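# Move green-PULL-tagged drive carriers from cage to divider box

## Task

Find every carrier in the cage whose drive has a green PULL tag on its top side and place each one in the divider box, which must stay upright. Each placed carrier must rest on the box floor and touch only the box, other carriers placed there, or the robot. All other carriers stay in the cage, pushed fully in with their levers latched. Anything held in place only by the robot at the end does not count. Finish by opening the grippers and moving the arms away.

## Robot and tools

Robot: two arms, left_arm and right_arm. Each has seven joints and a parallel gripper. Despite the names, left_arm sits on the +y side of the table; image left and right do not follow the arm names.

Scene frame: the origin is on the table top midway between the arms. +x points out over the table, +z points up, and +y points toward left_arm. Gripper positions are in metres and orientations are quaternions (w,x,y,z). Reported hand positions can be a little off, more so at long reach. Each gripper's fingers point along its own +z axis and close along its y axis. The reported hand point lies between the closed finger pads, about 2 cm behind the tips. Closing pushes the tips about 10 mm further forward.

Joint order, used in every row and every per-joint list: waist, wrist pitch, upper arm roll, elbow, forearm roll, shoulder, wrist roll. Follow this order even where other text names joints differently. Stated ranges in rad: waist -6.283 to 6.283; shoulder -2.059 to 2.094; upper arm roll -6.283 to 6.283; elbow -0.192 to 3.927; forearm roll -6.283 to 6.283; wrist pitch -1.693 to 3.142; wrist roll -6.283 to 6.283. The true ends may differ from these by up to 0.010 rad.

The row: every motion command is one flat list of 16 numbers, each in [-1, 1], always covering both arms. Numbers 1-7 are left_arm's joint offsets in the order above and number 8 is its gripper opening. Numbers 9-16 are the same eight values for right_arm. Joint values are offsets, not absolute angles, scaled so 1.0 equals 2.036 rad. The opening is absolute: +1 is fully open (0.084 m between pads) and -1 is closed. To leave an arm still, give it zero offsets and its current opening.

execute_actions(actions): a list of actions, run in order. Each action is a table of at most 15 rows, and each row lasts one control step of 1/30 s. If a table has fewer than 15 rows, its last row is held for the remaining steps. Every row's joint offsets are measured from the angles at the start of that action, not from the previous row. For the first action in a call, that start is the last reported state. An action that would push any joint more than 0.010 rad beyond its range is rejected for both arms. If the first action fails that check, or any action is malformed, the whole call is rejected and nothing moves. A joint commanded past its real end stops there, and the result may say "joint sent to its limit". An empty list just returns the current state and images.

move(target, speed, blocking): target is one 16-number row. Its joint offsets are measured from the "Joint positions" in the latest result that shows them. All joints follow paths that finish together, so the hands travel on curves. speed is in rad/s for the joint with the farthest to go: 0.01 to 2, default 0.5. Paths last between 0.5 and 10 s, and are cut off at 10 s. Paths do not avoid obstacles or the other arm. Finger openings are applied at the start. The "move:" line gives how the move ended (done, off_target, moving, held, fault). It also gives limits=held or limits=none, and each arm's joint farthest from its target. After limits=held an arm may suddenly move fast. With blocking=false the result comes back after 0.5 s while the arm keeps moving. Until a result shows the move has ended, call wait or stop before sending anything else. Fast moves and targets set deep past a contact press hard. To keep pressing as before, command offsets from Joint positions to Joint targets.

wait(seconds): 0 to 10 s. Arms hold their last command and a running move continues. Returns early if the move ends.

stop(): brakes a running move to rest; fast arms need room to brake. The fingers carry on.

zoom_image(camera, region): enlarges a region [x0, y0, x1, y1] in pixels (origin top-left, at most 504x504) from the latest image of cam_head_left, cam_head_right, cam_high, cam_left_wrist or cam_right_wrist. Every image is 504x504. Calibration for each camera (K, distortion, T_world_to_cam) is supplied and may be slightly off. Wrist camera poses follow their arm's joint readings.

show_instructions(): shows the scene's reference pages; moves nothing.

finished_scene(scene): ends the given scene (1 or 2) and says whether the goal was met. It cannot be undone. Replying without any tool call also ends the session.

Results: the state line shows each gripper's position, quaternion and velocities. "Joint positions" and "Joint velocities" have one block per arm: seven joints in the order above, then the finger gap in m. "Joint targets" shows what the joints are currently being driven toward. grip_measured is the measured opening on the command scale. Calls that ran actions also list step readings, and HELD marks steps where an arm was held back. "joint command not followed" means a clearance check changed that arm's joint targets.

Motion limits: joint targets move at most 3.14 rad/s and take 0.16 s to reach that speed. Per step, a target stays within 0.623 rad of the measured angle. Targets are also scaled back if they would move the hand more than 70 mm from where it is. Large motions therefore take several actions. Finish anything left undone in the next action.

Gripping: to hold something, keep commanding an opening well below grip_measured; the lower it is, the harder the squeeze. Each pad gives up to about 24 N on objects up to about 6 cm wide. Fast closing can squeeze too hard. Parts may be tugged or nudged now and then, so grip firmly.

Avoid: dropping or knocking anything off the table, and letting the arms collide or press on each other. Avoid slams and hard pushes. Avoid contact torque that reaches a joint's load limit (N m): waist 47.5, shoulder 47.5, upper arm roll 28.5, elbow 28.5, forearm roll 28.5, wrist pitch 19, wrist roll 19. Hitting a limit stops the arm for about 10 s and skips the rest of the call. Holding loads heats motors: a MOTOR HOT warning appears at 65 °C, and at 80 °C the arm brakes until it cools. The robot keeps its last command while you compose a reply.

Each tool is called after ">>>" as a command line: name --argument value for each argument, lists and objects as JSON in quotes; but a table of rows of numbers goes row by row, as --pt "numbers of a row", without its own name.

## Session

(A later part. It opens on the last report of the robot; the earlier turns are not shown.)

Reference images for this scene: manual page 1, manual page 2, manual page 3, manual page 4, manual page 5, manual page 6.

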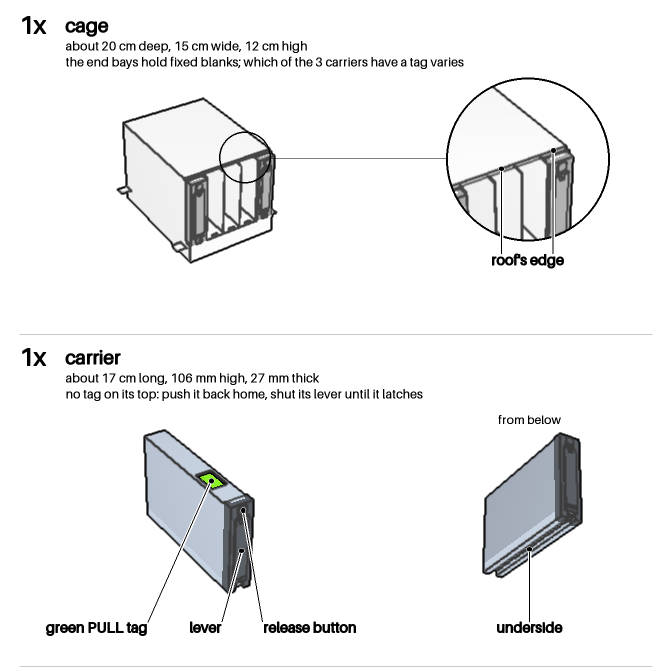

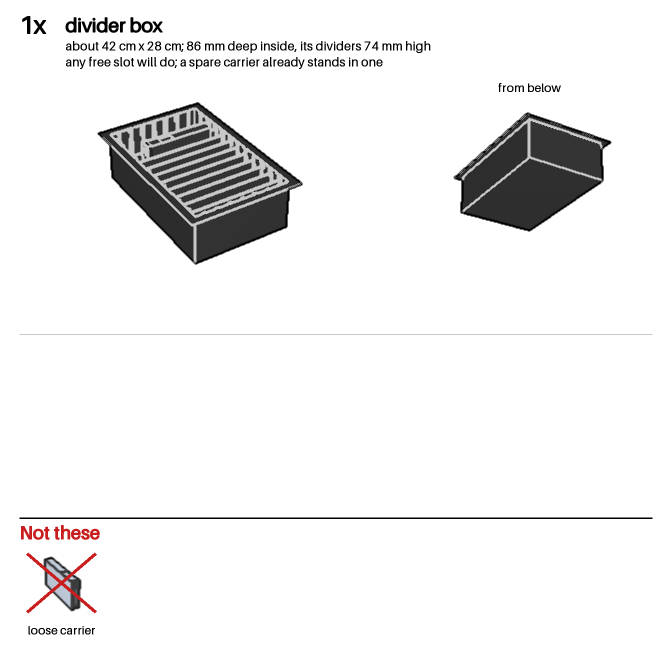

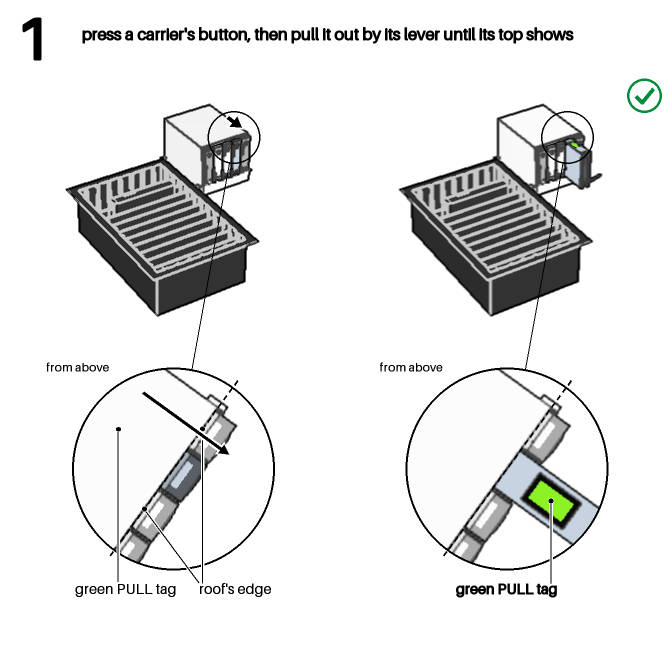

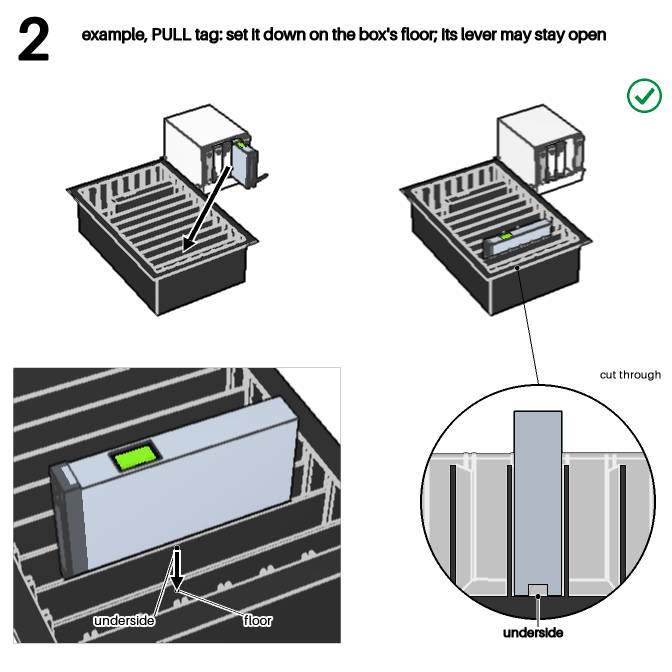

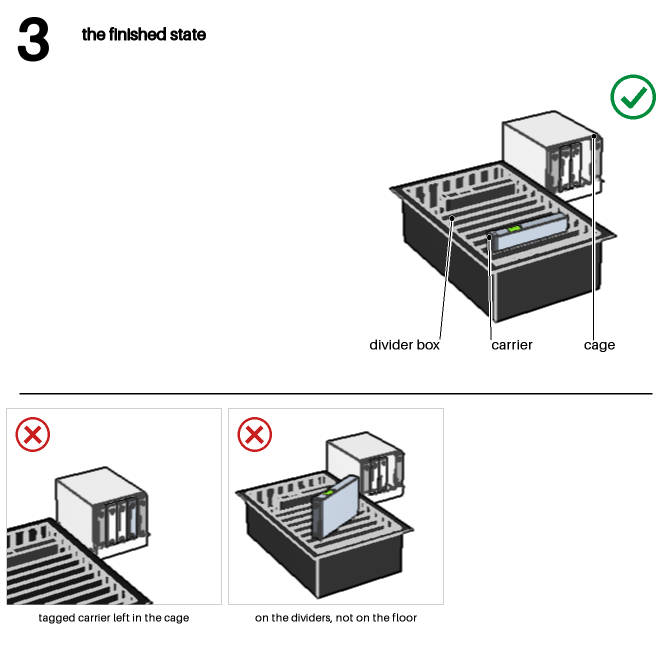

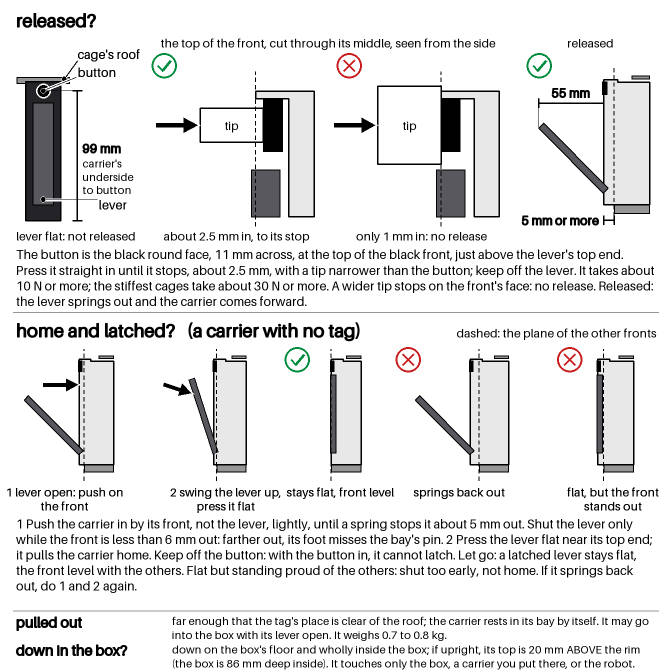

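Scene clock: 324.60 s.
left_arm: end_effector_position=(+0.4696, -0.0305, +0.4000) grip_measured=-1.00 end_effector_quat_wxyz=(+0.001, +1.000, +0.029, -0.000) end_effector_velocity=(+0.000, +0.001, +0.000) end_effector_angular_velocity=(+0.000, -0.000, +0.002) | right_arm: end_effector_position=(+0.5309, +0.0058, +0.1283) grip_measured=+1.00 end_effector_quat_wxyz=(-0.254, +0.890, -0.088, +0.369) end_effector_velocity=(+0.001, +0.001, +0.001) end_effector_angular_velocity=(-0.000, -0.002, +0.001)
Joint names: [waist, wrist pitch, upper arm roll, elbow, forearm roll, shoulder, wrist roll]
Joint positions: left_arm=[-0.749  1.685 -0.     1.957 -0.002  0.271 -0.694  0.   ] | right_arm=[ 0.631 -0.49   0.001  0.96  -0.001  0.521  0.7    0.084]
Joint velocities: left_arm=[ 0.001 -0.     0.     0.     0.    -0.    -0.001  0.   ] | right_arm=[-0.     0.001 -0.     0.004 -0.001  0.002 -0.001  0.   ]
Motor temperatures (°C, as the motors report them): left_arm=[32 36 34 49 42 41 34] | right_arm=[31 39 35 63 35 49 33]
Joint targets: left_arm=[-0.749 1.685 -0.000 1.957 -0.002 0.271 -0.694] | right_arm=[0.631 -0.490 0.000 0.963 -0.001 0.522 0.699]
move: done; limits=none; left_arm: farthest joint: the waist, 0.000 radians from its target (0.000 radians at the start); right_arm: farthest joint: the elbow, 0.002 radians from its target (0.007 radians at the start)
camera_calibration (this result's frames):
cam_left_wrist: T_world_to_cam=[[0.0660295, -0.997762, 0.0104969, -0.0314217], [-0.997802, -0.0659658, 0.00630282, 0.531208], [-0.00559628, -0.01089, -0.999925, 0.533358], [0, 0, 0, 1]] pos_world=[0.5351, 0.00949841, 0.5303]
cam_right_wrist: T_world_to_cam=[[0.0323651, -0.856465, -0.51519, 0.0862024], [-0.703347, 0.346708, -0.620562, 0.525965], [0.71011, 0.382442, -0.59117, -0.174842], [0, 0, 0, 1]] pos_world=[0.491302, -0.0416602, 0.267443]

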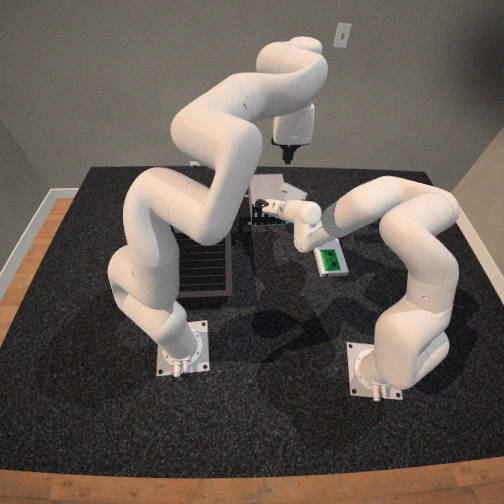

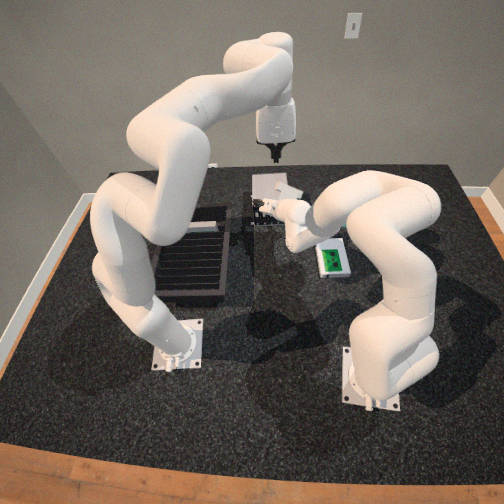

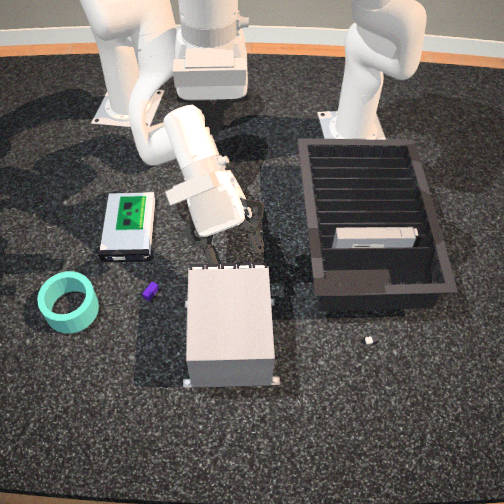

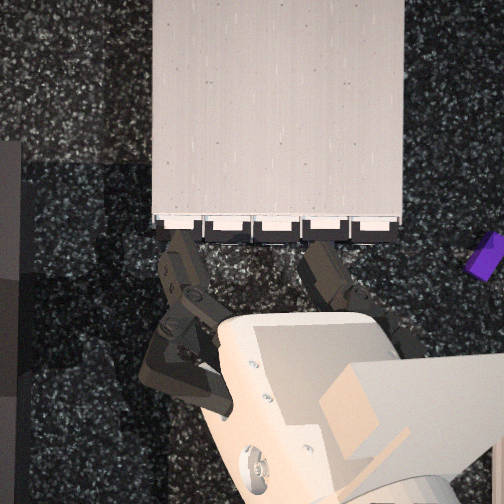

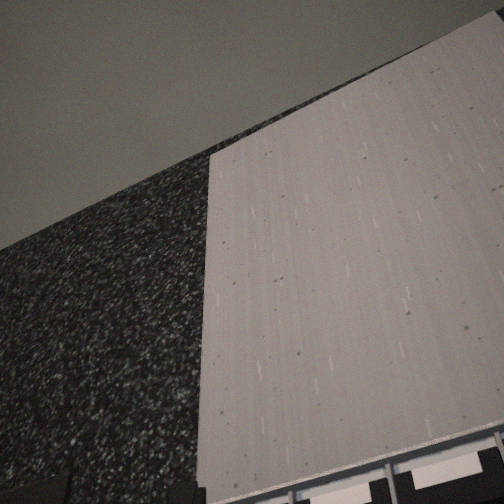

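>>> move --target '[0,0,0,0,0,0,0,-1, -0.0014,0.0032,0,0.0072,0,0.0038,0,1]' --speed 0.03

>>> zoom_image --camera "cam_left_wrist" --region '[260, 190, 400, 300]'

Scene clock: 328.30 s.
left_arm: end_effector_position=(+0.4696, -0.0305, +0.4000) grip_measured=-1.00 end_effector_quat_wxyz=(+0.001, +1.000, +0.029, -0.000) end_effector_velocity=(-0.000, -0.001, -0.000) end_effector_angular_velocity=(-0.001, -0.000, -0.002) | right_arm: end_effector_position=(+0.5326, +0.0053, +0.1260) grip_measured=+1.00 end_effector_quat_wxyz=(-0.252, +0.891, -0.089, +0.368) end_effector_velocity=(+0.000, +0.000, -0.000) end_effector_angular_velocity=(-0.001, -0.000, +0.002)
Joint names: [waist, wrist pitch, upper arm roll, elbow, forearm roll, shoulder, wrist roll]
Joint positions: left_arm=[-0.749  1.685 -0.     1.957 -0.002  0.271 -0.694  0.   ] | right_arm=[ 0.629 -0.484  0.001  0.968 -0.001  0.528  0.7    0.084]
Joint velocities: left_arm=[-0.    -0.001 -0.001 -0.    -0.     0.     0.001  0.   ] | right_arm=[-0.001  0.001  0.     0.002 -0.001  0.001 -0.001  0.   ]
Motor temperatures (°C, as the motors report them): left_arm=[32 36 34 49 42 41 34] | right_arm=[31 39 35 66 35 48 33]
Joint targets: left_arm=[-0.749 1.685 -0.000 1.957 -0.002 0.271 -0.694] | right_arm=[0.628 -0.484 0.001 0.975 -0.001 0.529 0.700]
MOTOR HOT: a motor of the right arm reached 65 °C. Now the hottest motor of the right arm, the elbow, reports 66 °C. The temperature limit of the motors' drives, at which the controller stops that arm, is 80 °C. To cool a motor, set the load down, stop pushing, or move to a pose that needs little force.
move: done; limits=none; left_arm: farthest joint: the waist, 0.000 radians from its target (0.000 radians at the start); right_arm: farthest joint: the elbow, 0.007 radians from its target (0.013 radians at the start)
camera_calibration (this result's frames):
cam_left_wrist: T_world_to_cam=[[0.0660296, -0.997762, 0.0104968, -0.0314217], [-0.997802, -0.0659659, 0.00630285, 0.531208], [-0.00559632, -0.0108899, -0.999925, 0.533358], [0, 0, 0, 1]] pos_world=[0.5351, 0.00949843, 0.5303]
cam_right_wrist: T_world_to_cam=[[0.0277768, -0.85734, -0.514001, 0.0868586], [-0.705397, 0.34752, -0.617774, 0.526729], [0.708268, 0.379734, -0.595112, -0.175723], [0, 0, 0, 1]] pos_world=[0.493599, -0.0418535, 0.26547]

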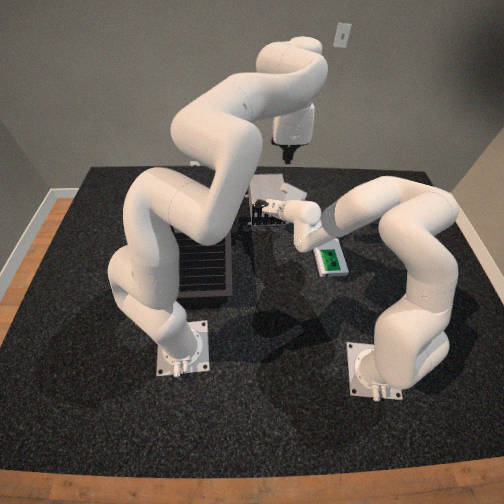

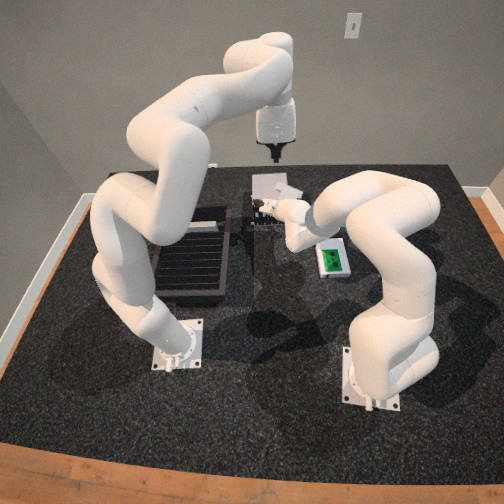

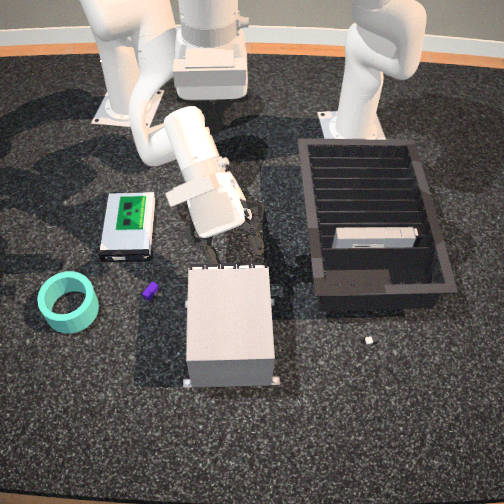

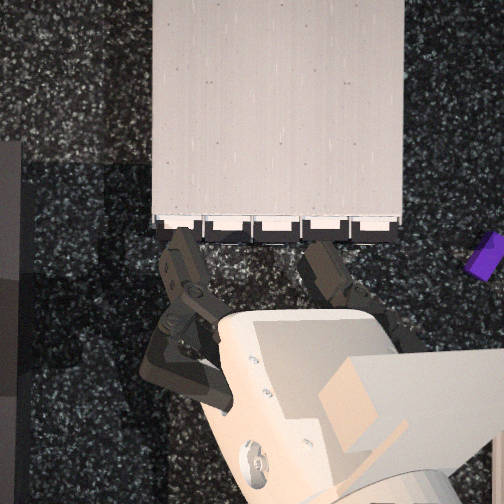

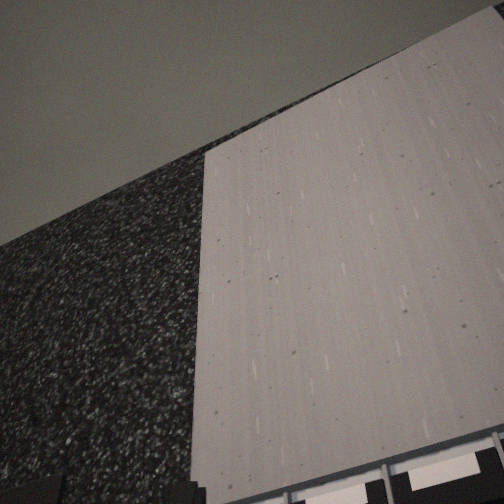

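Region (260, 190, 400, 300) of cam_left_wrist's 504x504 image, scaled by 3.600, with more detail than that image has; it fills the top 396 rows of this view, and the rest is white.

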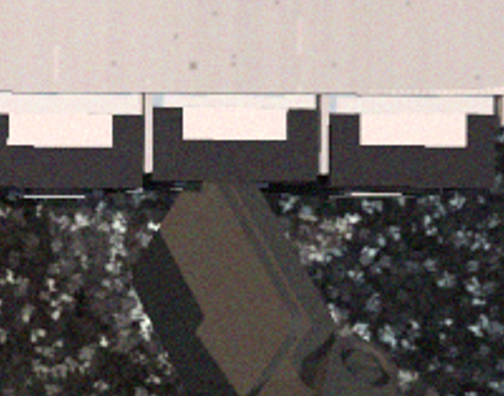

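>>> move --target '[0,0,0,0,0,0,0,-1, 0.0053,-0.012,0,-0.0255,0,-0.0135,0,1]' --speed 0.1

>>> zoom_image --camera "cam_left_wrist" --region '[260, 190, 400, 300]'

Scene clock: 334.33 s.
left_arm: end_effector_position=(+0.4696, -0.0305, +0.4000) grip_measured=-1.00 end_effector_quat_wxyz=(+0.001, +1.000, +0.029, -0.000) end_effector_velocity=(-0.001, -0.001, -0.000) end_effector_angular_velocity=(+0.000, +0.001, -0.003) | right_arm: end_effector_position=(+0.5181, +0.0049, +0.1264) grip_measured=+1.00 end_effector_quat_wxyz=(-0.254, +0.891, -0.085, +0.367) end_effector_velocity=(-0.002, +0.001, -0.002) end_effector_angular_velocity=(-0.001, +0.004, +0.002)
Joint names: [waist, wrist pitch, upper arm roll, elbow, forearm roll, shoulder, wrist roll]
Joint positions: left_arm=[-0.749  1.685 -0.     1.957 -0.002  0.271 -0.694  0.   ] | right_arm=[ 0.639 -0.509  0.001  0.916 -0.001  0.5    0.7    0.084]
Joint velocities: left_arm=[-0.001  0.001 -0.001 -0.     0.    -0.     0.     0.   ] | right_arm=[ 0.001  0.     0.002 -0.004  0.001  0.     0.     0.   ]
Motor temperatures (°C, as the motors report them): left_arm=[32 36 34 49 42 41 34] | right_arm=[31 40 36 69 35 49 33]
Joint targets: left_arm=[-0.749 1.685 -0.000 1.957 -0.002 0.271 -0.694] | right_arm=[0.640 -0.509 0.001 0.916 -0.001 0.500 0.700]
MOTOR HOT: still on. Now the hottest motor of the right arm, the elbow, reports 69 °C; a drive's own limit is 80 °C.
move: done; limits=none; left_arm: farthest joint: the waist, 0.000 radians from its target (0.000 radians at the start); right_arm: farthest joint: the waist, 0.000 radians from its target (0.011 radians at the start)
camera_calibration (this result's frames):
cam_left_wrist: T_world_to_cam=[[0.0660296, -0.997762, 0.0104969, -0.0314218], [-0.997802, -0.0659659, 0.00630275, 0.531208], [-0.00559621, -0.01089, -0.999925, 0.533358], [0, 0, 0, 1]] pos_world=[0.5351, 0.00949844, 0.5303]
cam_right_wrist: T_world_to_cam=[[0.0369836, -0.856902, -0.51415, 0.0823218], [-0.708538, 0.340334, -0.61818, 0.518519], [0.704703, 0.387157, -0.594561, -0.163317], [0, 0, 0, 1]] pos_world=[0.479435, -0.0426988, 0.265762]

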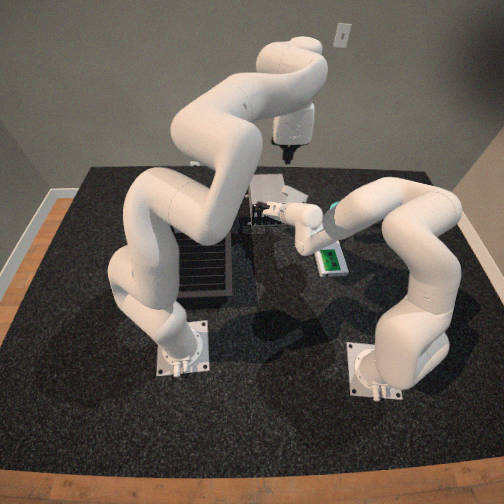

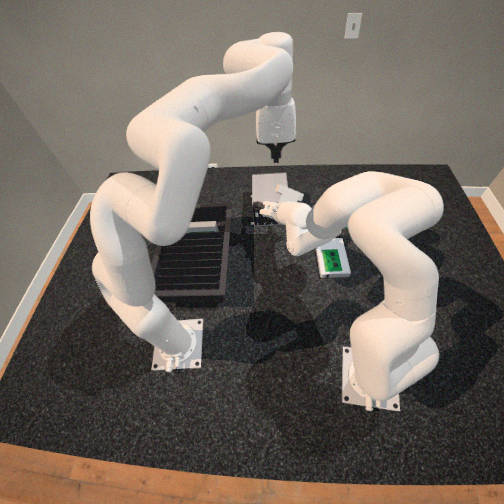

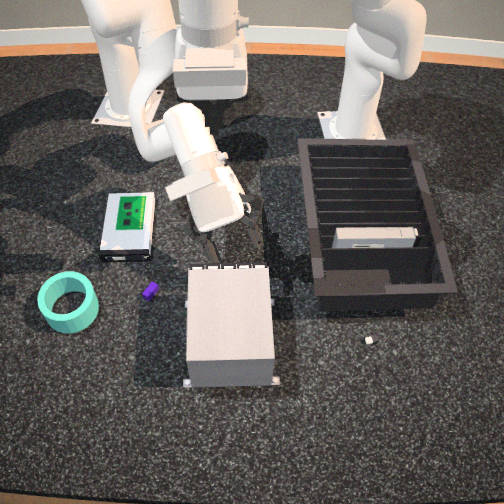

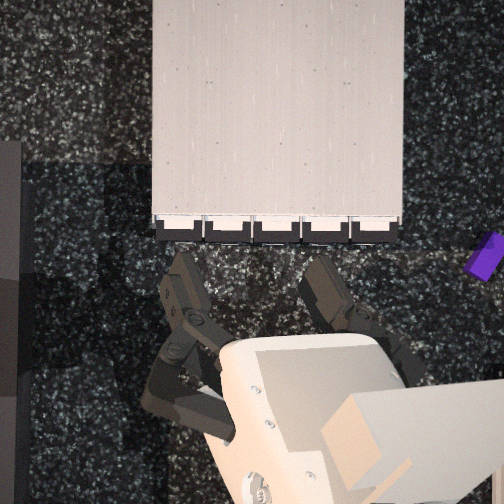

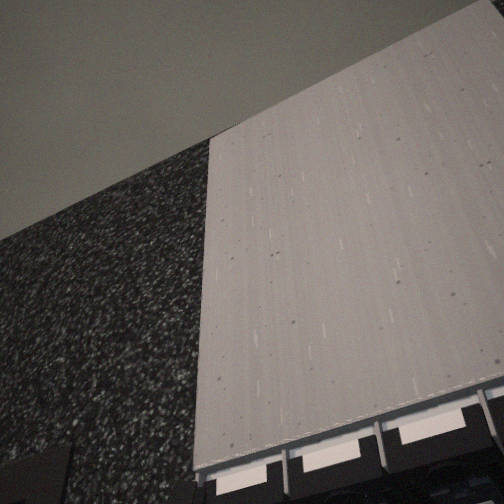

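Region (260, 190, 400, 300) of cam_left_wrist's 504x504 image, scaled by 3.600, with more detail than that image has; it fills the top 396 rows of this view, and the rest is white.

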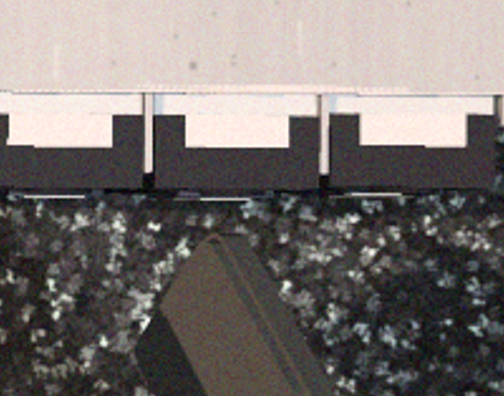

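>>> move --target '[0,0,0,0,0,0,0,-1, 0.0054,-0.0964,0,-0.2031,0,-0.1101,0,1]' --speed 0.5

Scene clock: 340.13 s.
left_arm: end_effector_position=(+0.4696, -0.0305, +0.4000) grip_measured=-1.00 end_effector_quat_wxyz=(+0.001, +1.000, +0.029, -0.000) end_effector_velocity=(-0.000, +0.000, -0.001) end_effector_angular_velocity=(+0.002, +0.002, +0.000) | right_arm: end_effector_position=(+0.4173, -0.0449, +0.1294) grip_measured=+1.00 end_effector_quat_wxyz=(-0.258, +0.890, -0.079, +0.368) end_effector_velocity=(+0.000, -0.002, -0.000) end_effector_angular_velocity=(+0.001, +0.001, -0.004)
Joint names: [waist, wrist pitch, upper arm roll, elbow, forearm roll, shoulder, wrist roll]
Joint positions: left_arm=[-0.749  1.685 -0.     1.957 -0.002  0.271 -0.694  0.   ] | right_arm=[ 0.65  -0.705  0.001  0.503 -0.001  0.276  0.7    0.084]
Joint velocities: left_arm=[ 0.     0.001 -0.    -0.001  0.     0.    -0.     0.   ] | right_arm=[-0.003 -0.001  0.    -0.003  0.001 -0.002  0.001  0.   ]
Motor temperatures (°C, as the motors report them): left_arm=[32 36 34 49 42 41 34] | right_arm=[31 40 36 67 35 48 33]
Joint targets: left_arm=[-0.749 1.685 -0.000 1.957 -0.002 0.271 -0.694] | right_arm=[0.650 -0.705 0.001 0.503 -0.001 0.276 0.700]
MOTOR HOT: still on. Now the hottest motor of the right arm, the elbow, reports 67 °C; a drive's own limit is 80 °C.
move: done; limits=none; left_arm: farthest joint: the waist, 0.000 radians from its target (0.000 radians at the start); right_arm: farthest joint: the elbow, 0.001 radians from its target (0.413 radians at the start)
camera_calibration (this result's frames):
cam_left_wrist: T_world_to_cam=[[0.0660296, -0.997762, 0.0104971, -0.0314218], [-0.997802, -0.0659659, 0.00630269, 0.531208], [-0.00559614, -0.0108902, -0.999925, 0.533358], [0, 0, 0, 1]] pos_world=[0.5351, 0.00949847, 0.5303]
cam_right_wrist: T_world_to_cam=[[0.0496587, -0.854692, -0.516754, 0.0400896], [-0.708475, 0.334543, -0.621405, 0.46603], [0.703987, 0.396966, -0.588915, -0.0711799], [0, 0, 0, 1]] pos_world=[0.378289, -0.0933868, 0.268391]

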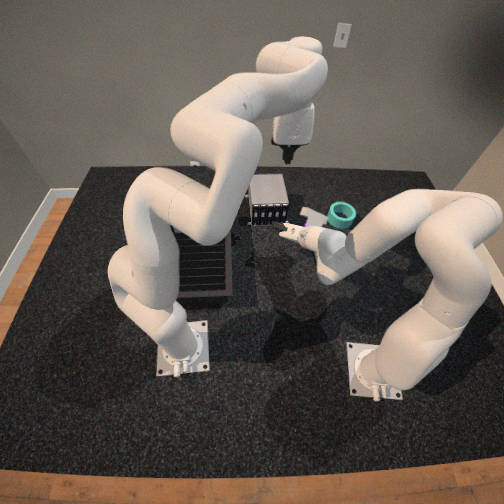

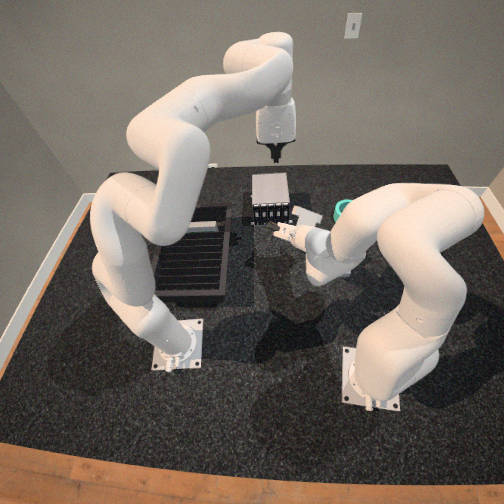

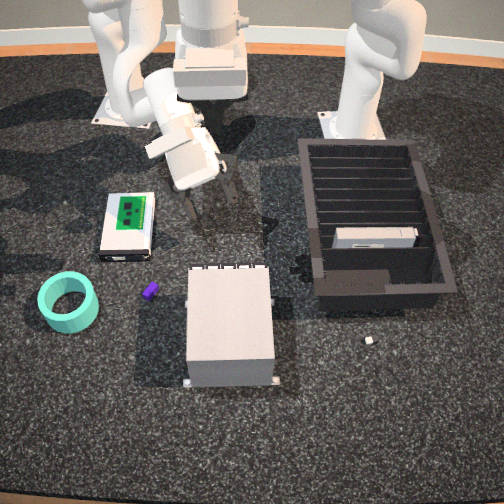

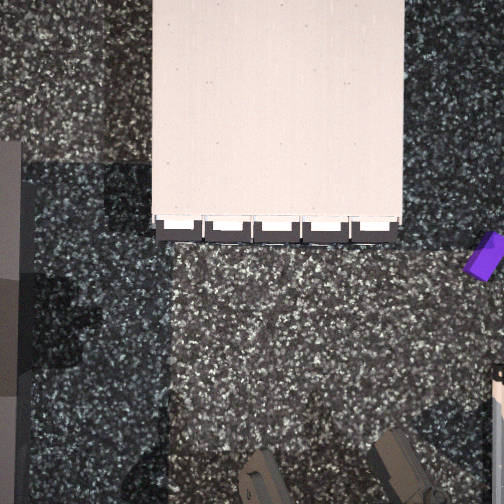

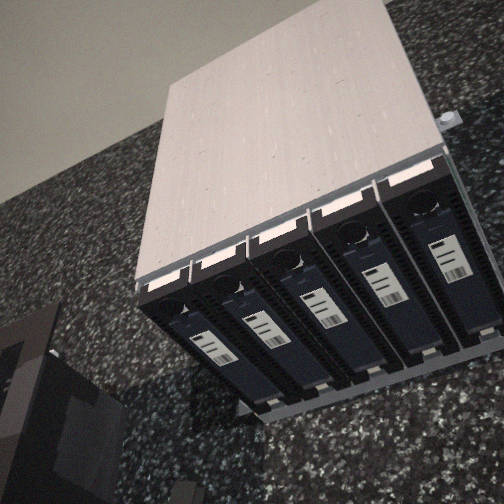

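>>> zoom_image --camera "cam_right_wrist" --region '[280, 150, 480, 350]'

Region (280, 150, 480, 350) of cam_right_wrist's 504x504 image, scaled by 2.520, with more detail than that image has.

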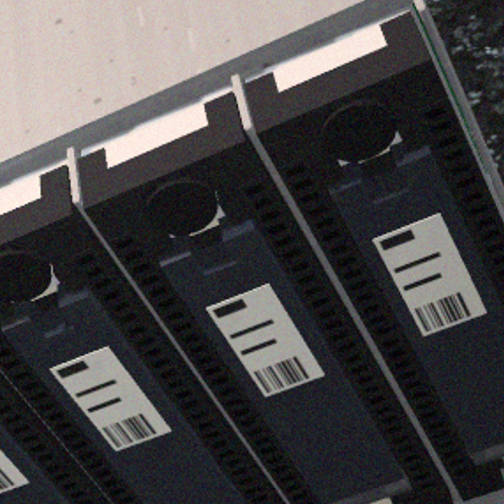

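>>> move --target '[0,0,0,0,0,0,0,-1, -0.0064,0.1009,0,0.2107,0,0.1098,0,1]' --speed 0.5

Scene clock: 402.27 s.
left_arm: end_effector_position=(+0.4696, -0.0305, +0.4000) grip_measured=-1.00 end_effector_quat_wxyz=(+0.001, +1.000, +0.029, -0.000) end_effector_velocity=(+0.000, +0.000, +0.000) end_effector_angular_velocity=(-0.001, -0.000, +0.000) | right_arm: end_effector_position=(+0.5231, +0.0062, +0.1316) grip_measured=+1.00 end_effector_quat_wxyz=(-0.256, +0.889, -0.085, +0.370) end_effector_velocity=(+0.002, -0.001, +0.000) end_effector_angular_velocity=(+0.001, -0.000, -0.002)
Joint names: [waist, wrist pitch, upper arm roll, elbow, forearm roll, shoulder, wrist roll]
Joint positions: left_arm=[-0.749  1.685 -0.     1.957 -0.002  0.271 -0.694  0.   ] | right_arm=[ 0.637 -0.5    0.001  0.932 -0.001  0.5    0.7    0.084]
Joint velocities: left_arm=[ 0.001 -0.001  0.     0.    -0.     0.     0.001  0.   ] | right_arm=[-0.002  0.001  0.     0.004 -0.     0.002  0.001 -0.   ]
Motor temperatures (°C, as the motors report them): left_arm=[32 36 34 50 42 42 34] | right_arm=[31 39 35 60 35 47 33]
Joint targets: left_arm=[-0.749 1.685 -0.000 1.957 -0.002 0.271 -0.694] | right_arm=[0.637 -0.499 0.001 0.932 -0.001 0.500 0.700]
MOTOR HOT: cleared. Now the hottest motor of the right arm, the elbow, reports 60 °C.
move: done; limits=none; left_arm: farthest joint: the waist, 0.000 radians from its target (0.000 radians at the start); right_arm: farthest joint: the waist, 0.000 radians from its target (0.013 radians at the start)
camera_calibration (this result's frames):
cam_left_wrist: T_world_to_cam=[[0.0660297, -0.997762, 0.0104972, -0.0314219], [-0.997802, -0.065966, 0.00630265, 0.531208], [-0.00559609, -0.0108903, -0.999925, 0.533358], [0, 0, 0, 1]] pos_world=[0.5351, 0.0094985, 0.5303]
cam_right_wrist: T_world_to_cam=[[0.038365, -0.855235, -0.516818, 0.085553], [-0.704086, 0.343868, -0.621303, 0.522918], [0.709078, 0.38772, -0.588966, -0.167258], [0, 0, 0, 1]] pos_world=[0.483496, -0.0417978, 0.270597]

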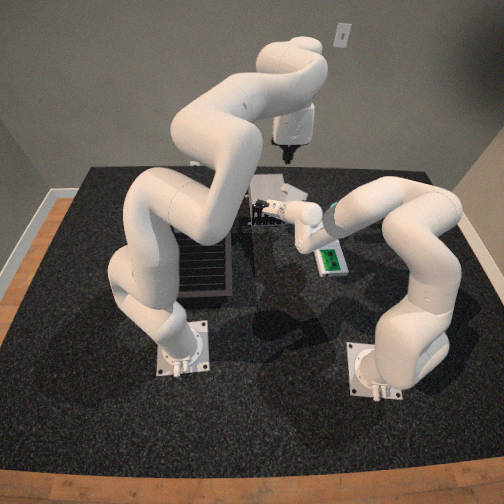

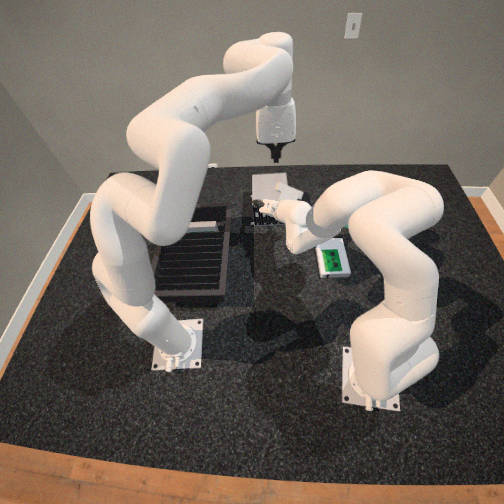

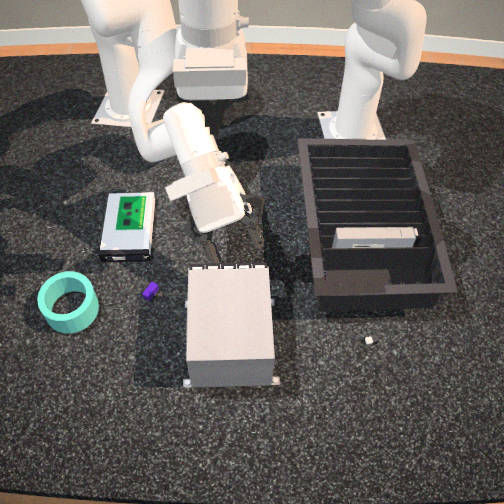

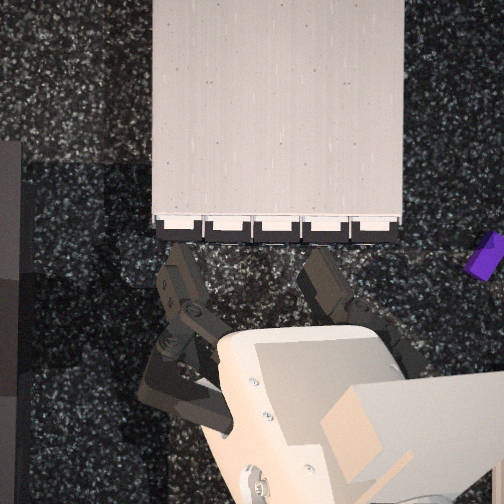

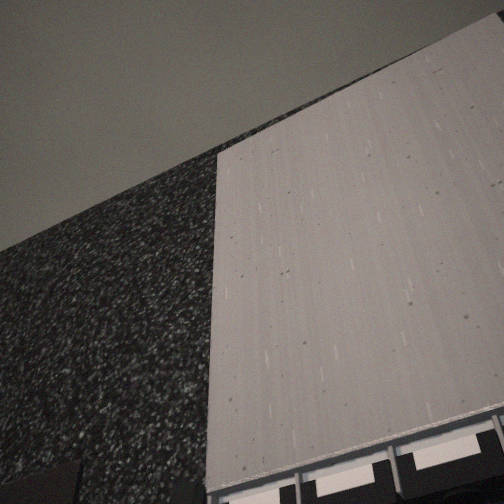

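>>> move --target '[0,0,0,0,0,0,0,-1, -0.0024,0.0048,0,0.0102,0,0.0054,0,1]' --speed 0.04

>>> zoom_image --camera "cam_left_wrist" --region '[260, 190, 400, 300]'

Scene clock: 406.30 s.
left_arm: end_effector_position=(+0.4696, -0.0305, +0.4000) grip_measured=-1.00 end_effector_quat_wxyz=(+0.001, +1.000, +0.029, -0.000) end_effector_velocity=(+0.000, +0.000, +0.000) end_effector_angular_velocity=(+0.000, -0.000, +0.000) | right_arm: end_effector_position=(+0.5279, +0.0069, +0.1307) grip_measured=+1.00 end_effector_quat_wxyz=(-0.255, +0.890, -0.087, +0.369) end_effector_velocity=(+0.001, -0.001, +0.000) end_effector_angular_velocity=(-0.000, -0.001, -0.002)
Joint names: [waist, wrist pitch, upper arm roll, elbow, forearm roll, shoulder, wrist roll]
Joint positions: left_arm=[-0.749  1.685 -0.     1.957 -0.002  0.271 -0.694  0.   ] | right_arm=[ 0.633 -0.489  0.003  0.951 -0.001  0.511  0.701  0.084]
Joint velocities: left_arm=[-0.    -0.     0.001 -0.    -0.    -0.     0.     0.   ] | right_arm=[-0.002  0.    -0.     0.002 -0.     0.001 -0.001  0.   ]
Motor temperatures (°C, as the motors report them): left_arm=[32 36 34 50 42 42 34] | right_arm=[31 39 35 60 35 47 33]
Joint targets: left_arm=[-0.749 1.685 -0.000 1.957 -0.002 0.271 -0.694] | right_arm=[0.632 -0.490 0.001 0.953 -0.001 0.511 0.700]
move: done; limits=none; left_arm: farthest joint: the waist, 0.000 radians from its target (0.000 radians at the start); right_arm: farthest joint: the upper arm roll, 0.002 radians from its target (0.000 radians at the start)
camera_calibration (this result's frames):
cam_left_wrist: T_world_to_cam=[[0.0660298, -0.997762, 0.0104972, -0.0314219], [-0.997802, -0.0659661, 0.00630258, 0.531208], [-0.00559602, -0.0108903, -0.999925, 0.533358], [0, 0, 0, 1]] pos_world=[0.5351, 0.00949853, 0.5303]
cam_right_wrist: T_world_to_cam=[[0.0348364, -0.855581, -0.516495, 0.0873418], [-0.70464, 0.345462, -0.619789, 0.525521], [0.70871, 0.385534, -0.590842, -0.17102], [0, 0, 0, 1]] pos_world=[0.488464, -0.0408857, 0.269778]

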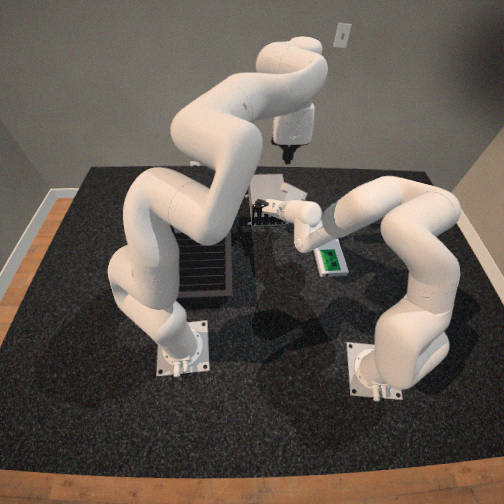

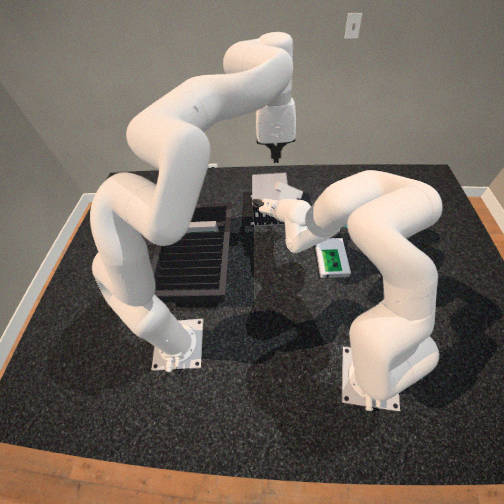

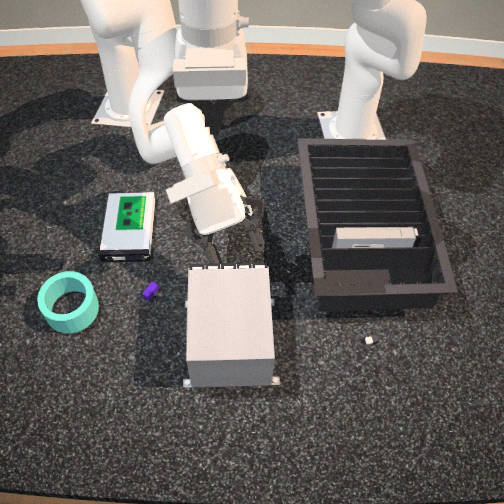

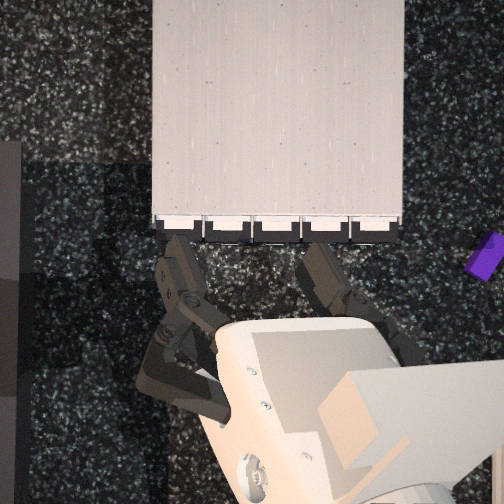

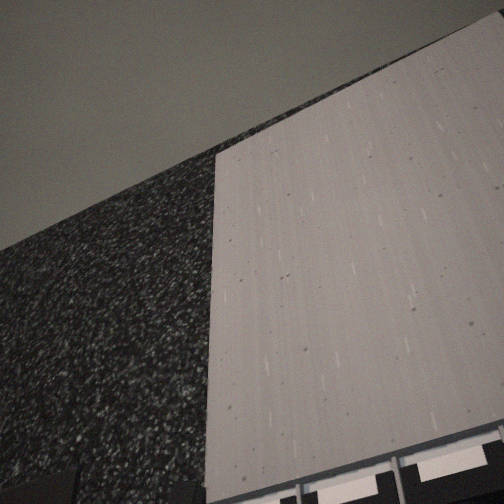

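Region (260, 190, 400, 300) of cam_left_wrist's 504x504 image, scaled by 3.600, with more detail than that image has; it fills the top 396 rows of this view, and the rest is white.

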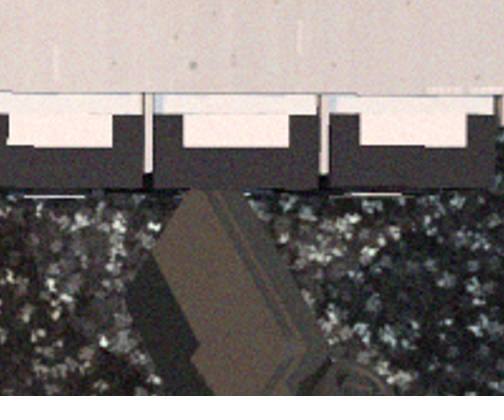

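>>> move --target '[0,0,0,0,0,0,0,-1, -0.002,0.0008,0,0,0,-0.0012,0,1]' --speed 0.03

>>> zoom_image --camera "cam_left_wrist" --region '[260, 190, 400, 300]'

Scene clock: 411.50 s.
left_arm: end_effector_position=(+0.4696, -0.0305, +0.4000) grip_measured=-1.00 end_effector_quat_wxyz=(+0.001, +1.000, +0.029, -0.000) end_effector_velocity=(+0.000, +0.001, +0.000) end_effector_angular_velocity=(+0.000, +0.000, +0.000) | right_arm: end_effector_position=(+0.5296, +0.0046, +0.1321) grip_measured=+1.00 end_effector_quat_wxyz=(-0.254, +0.889, -0.089, +0.370) end_effector_velocity=(-0.000, +0.001, +0.000) end_effector_angular_velocity=(+0.000, +0.000, +0.002)
Joint names: [waist, wrist pitch, upper arm roll, elbow, forearm roll, shoulder, wrist roll]
Joint positions: left_arm=[-0.749  1.685 -0.     1.957 -0.002  0.271 -0.694  0.   ] | right_arm=[ 0.629 -0.488  0.002  0.951 -0.001  0.508  0.701  0.084]
Joint velocities: left_arm=[ 0.002  0.001 -0.     0.    -0.     0.     0.001  0.   ] | right_arm=[-0.     0.     0.001 -0.001 -0.001 -0.001  0.     0.   ]
Motor temperatures (°C, as the motors report them): left_arm=[32 36 34 50 42 42 34] | right_arm=[31 39 35 62 35 48 33]
Joint targets: left_arm=[-0.749 1.685 -0.000 1.957 -0.002 0.271 -0.694] | right_arm=[0.629 -0.488 0.003 0.951 -0.001 0.508 0.701]
move: done; limits=none; left_arm: farthest joint: the waist, 0.000 radians from its target (0.000 radians at the start); right_arm: farthest joint: the shoulder, 0.001 radians from its target (0.002 radians at the start)
camera_calibration (this result's frames):
cam_left_wrist: T_world_to_cam=[[0.0660298, -0.997762, 0.0104972, -0.0314219], [-0.997802, -0.0659661, 0.00630232, 0.531208], [-0.00559576, -0.0108903, -0.999925, 0.533358], [0, 0, 0, 1]] pos_world=[0.5351, 0.00949855, 0.5303]
cam_right_wrist: T_world_to_cam=[[0.0317102, -0.855458, -0.516901, 0.0876802], [-0.702278, 0.348918, -0.620534, 0.527269], [0.711197, 0.382685, -0.589705, -0.171918], [0, 0, 0, 1]] pos_world=[0.489776, -0.0431765, 0.271129]

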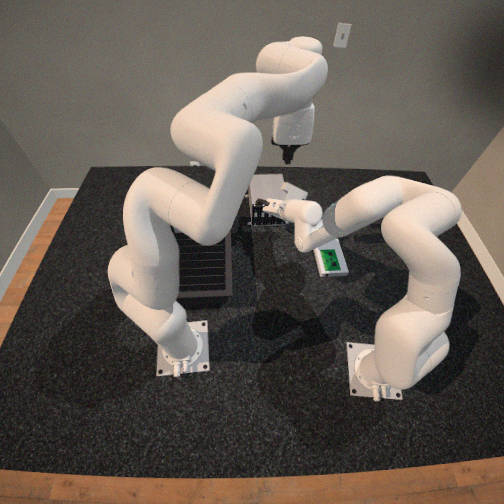

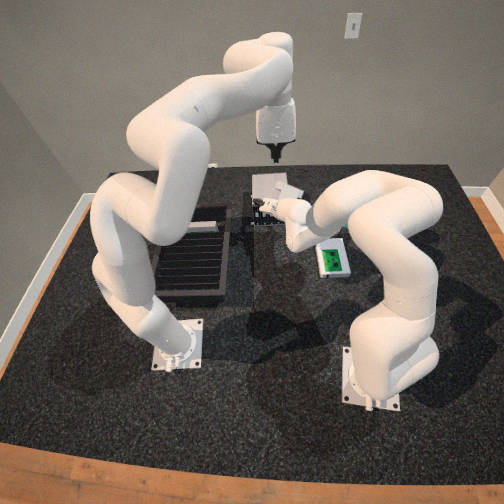

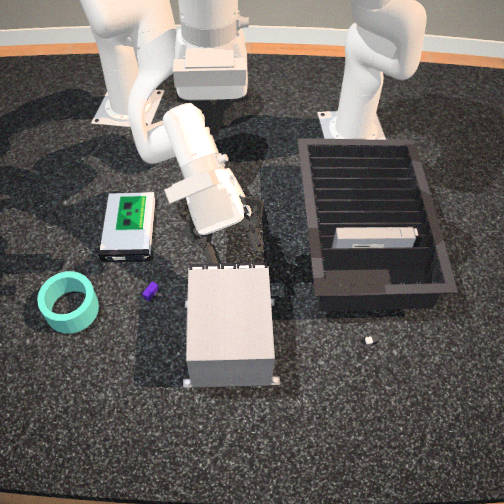

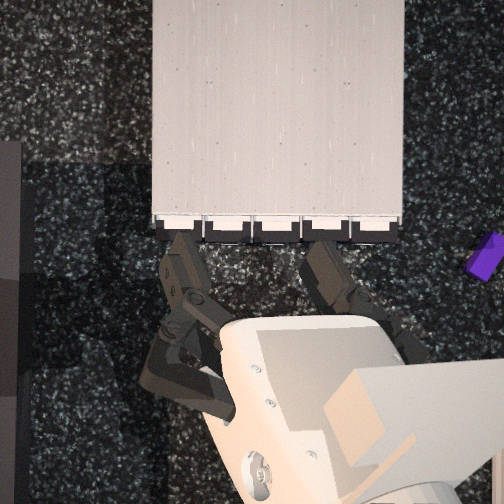

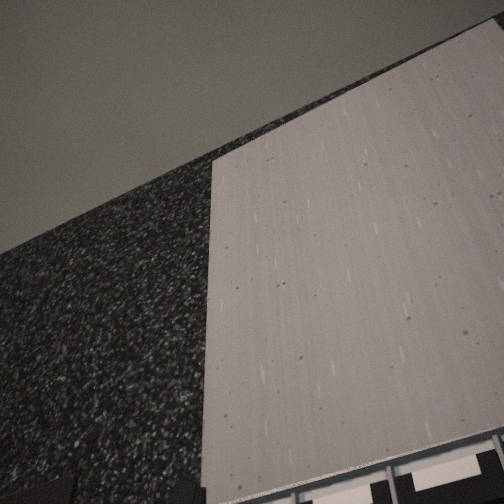

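Region (260, 190, 400, 300) of cam_left_wrist's 504x504 image, scaled by 3.600, with more detail than that image has; it fills the top 396 rows of this view, and the rest is white.

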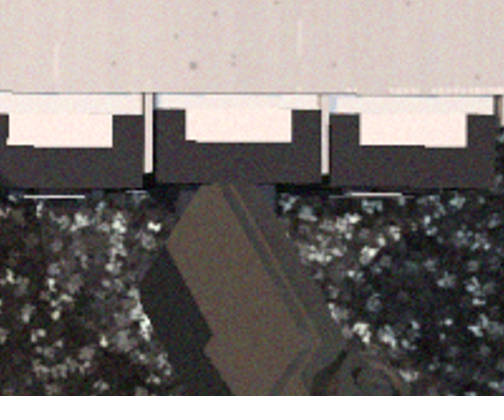

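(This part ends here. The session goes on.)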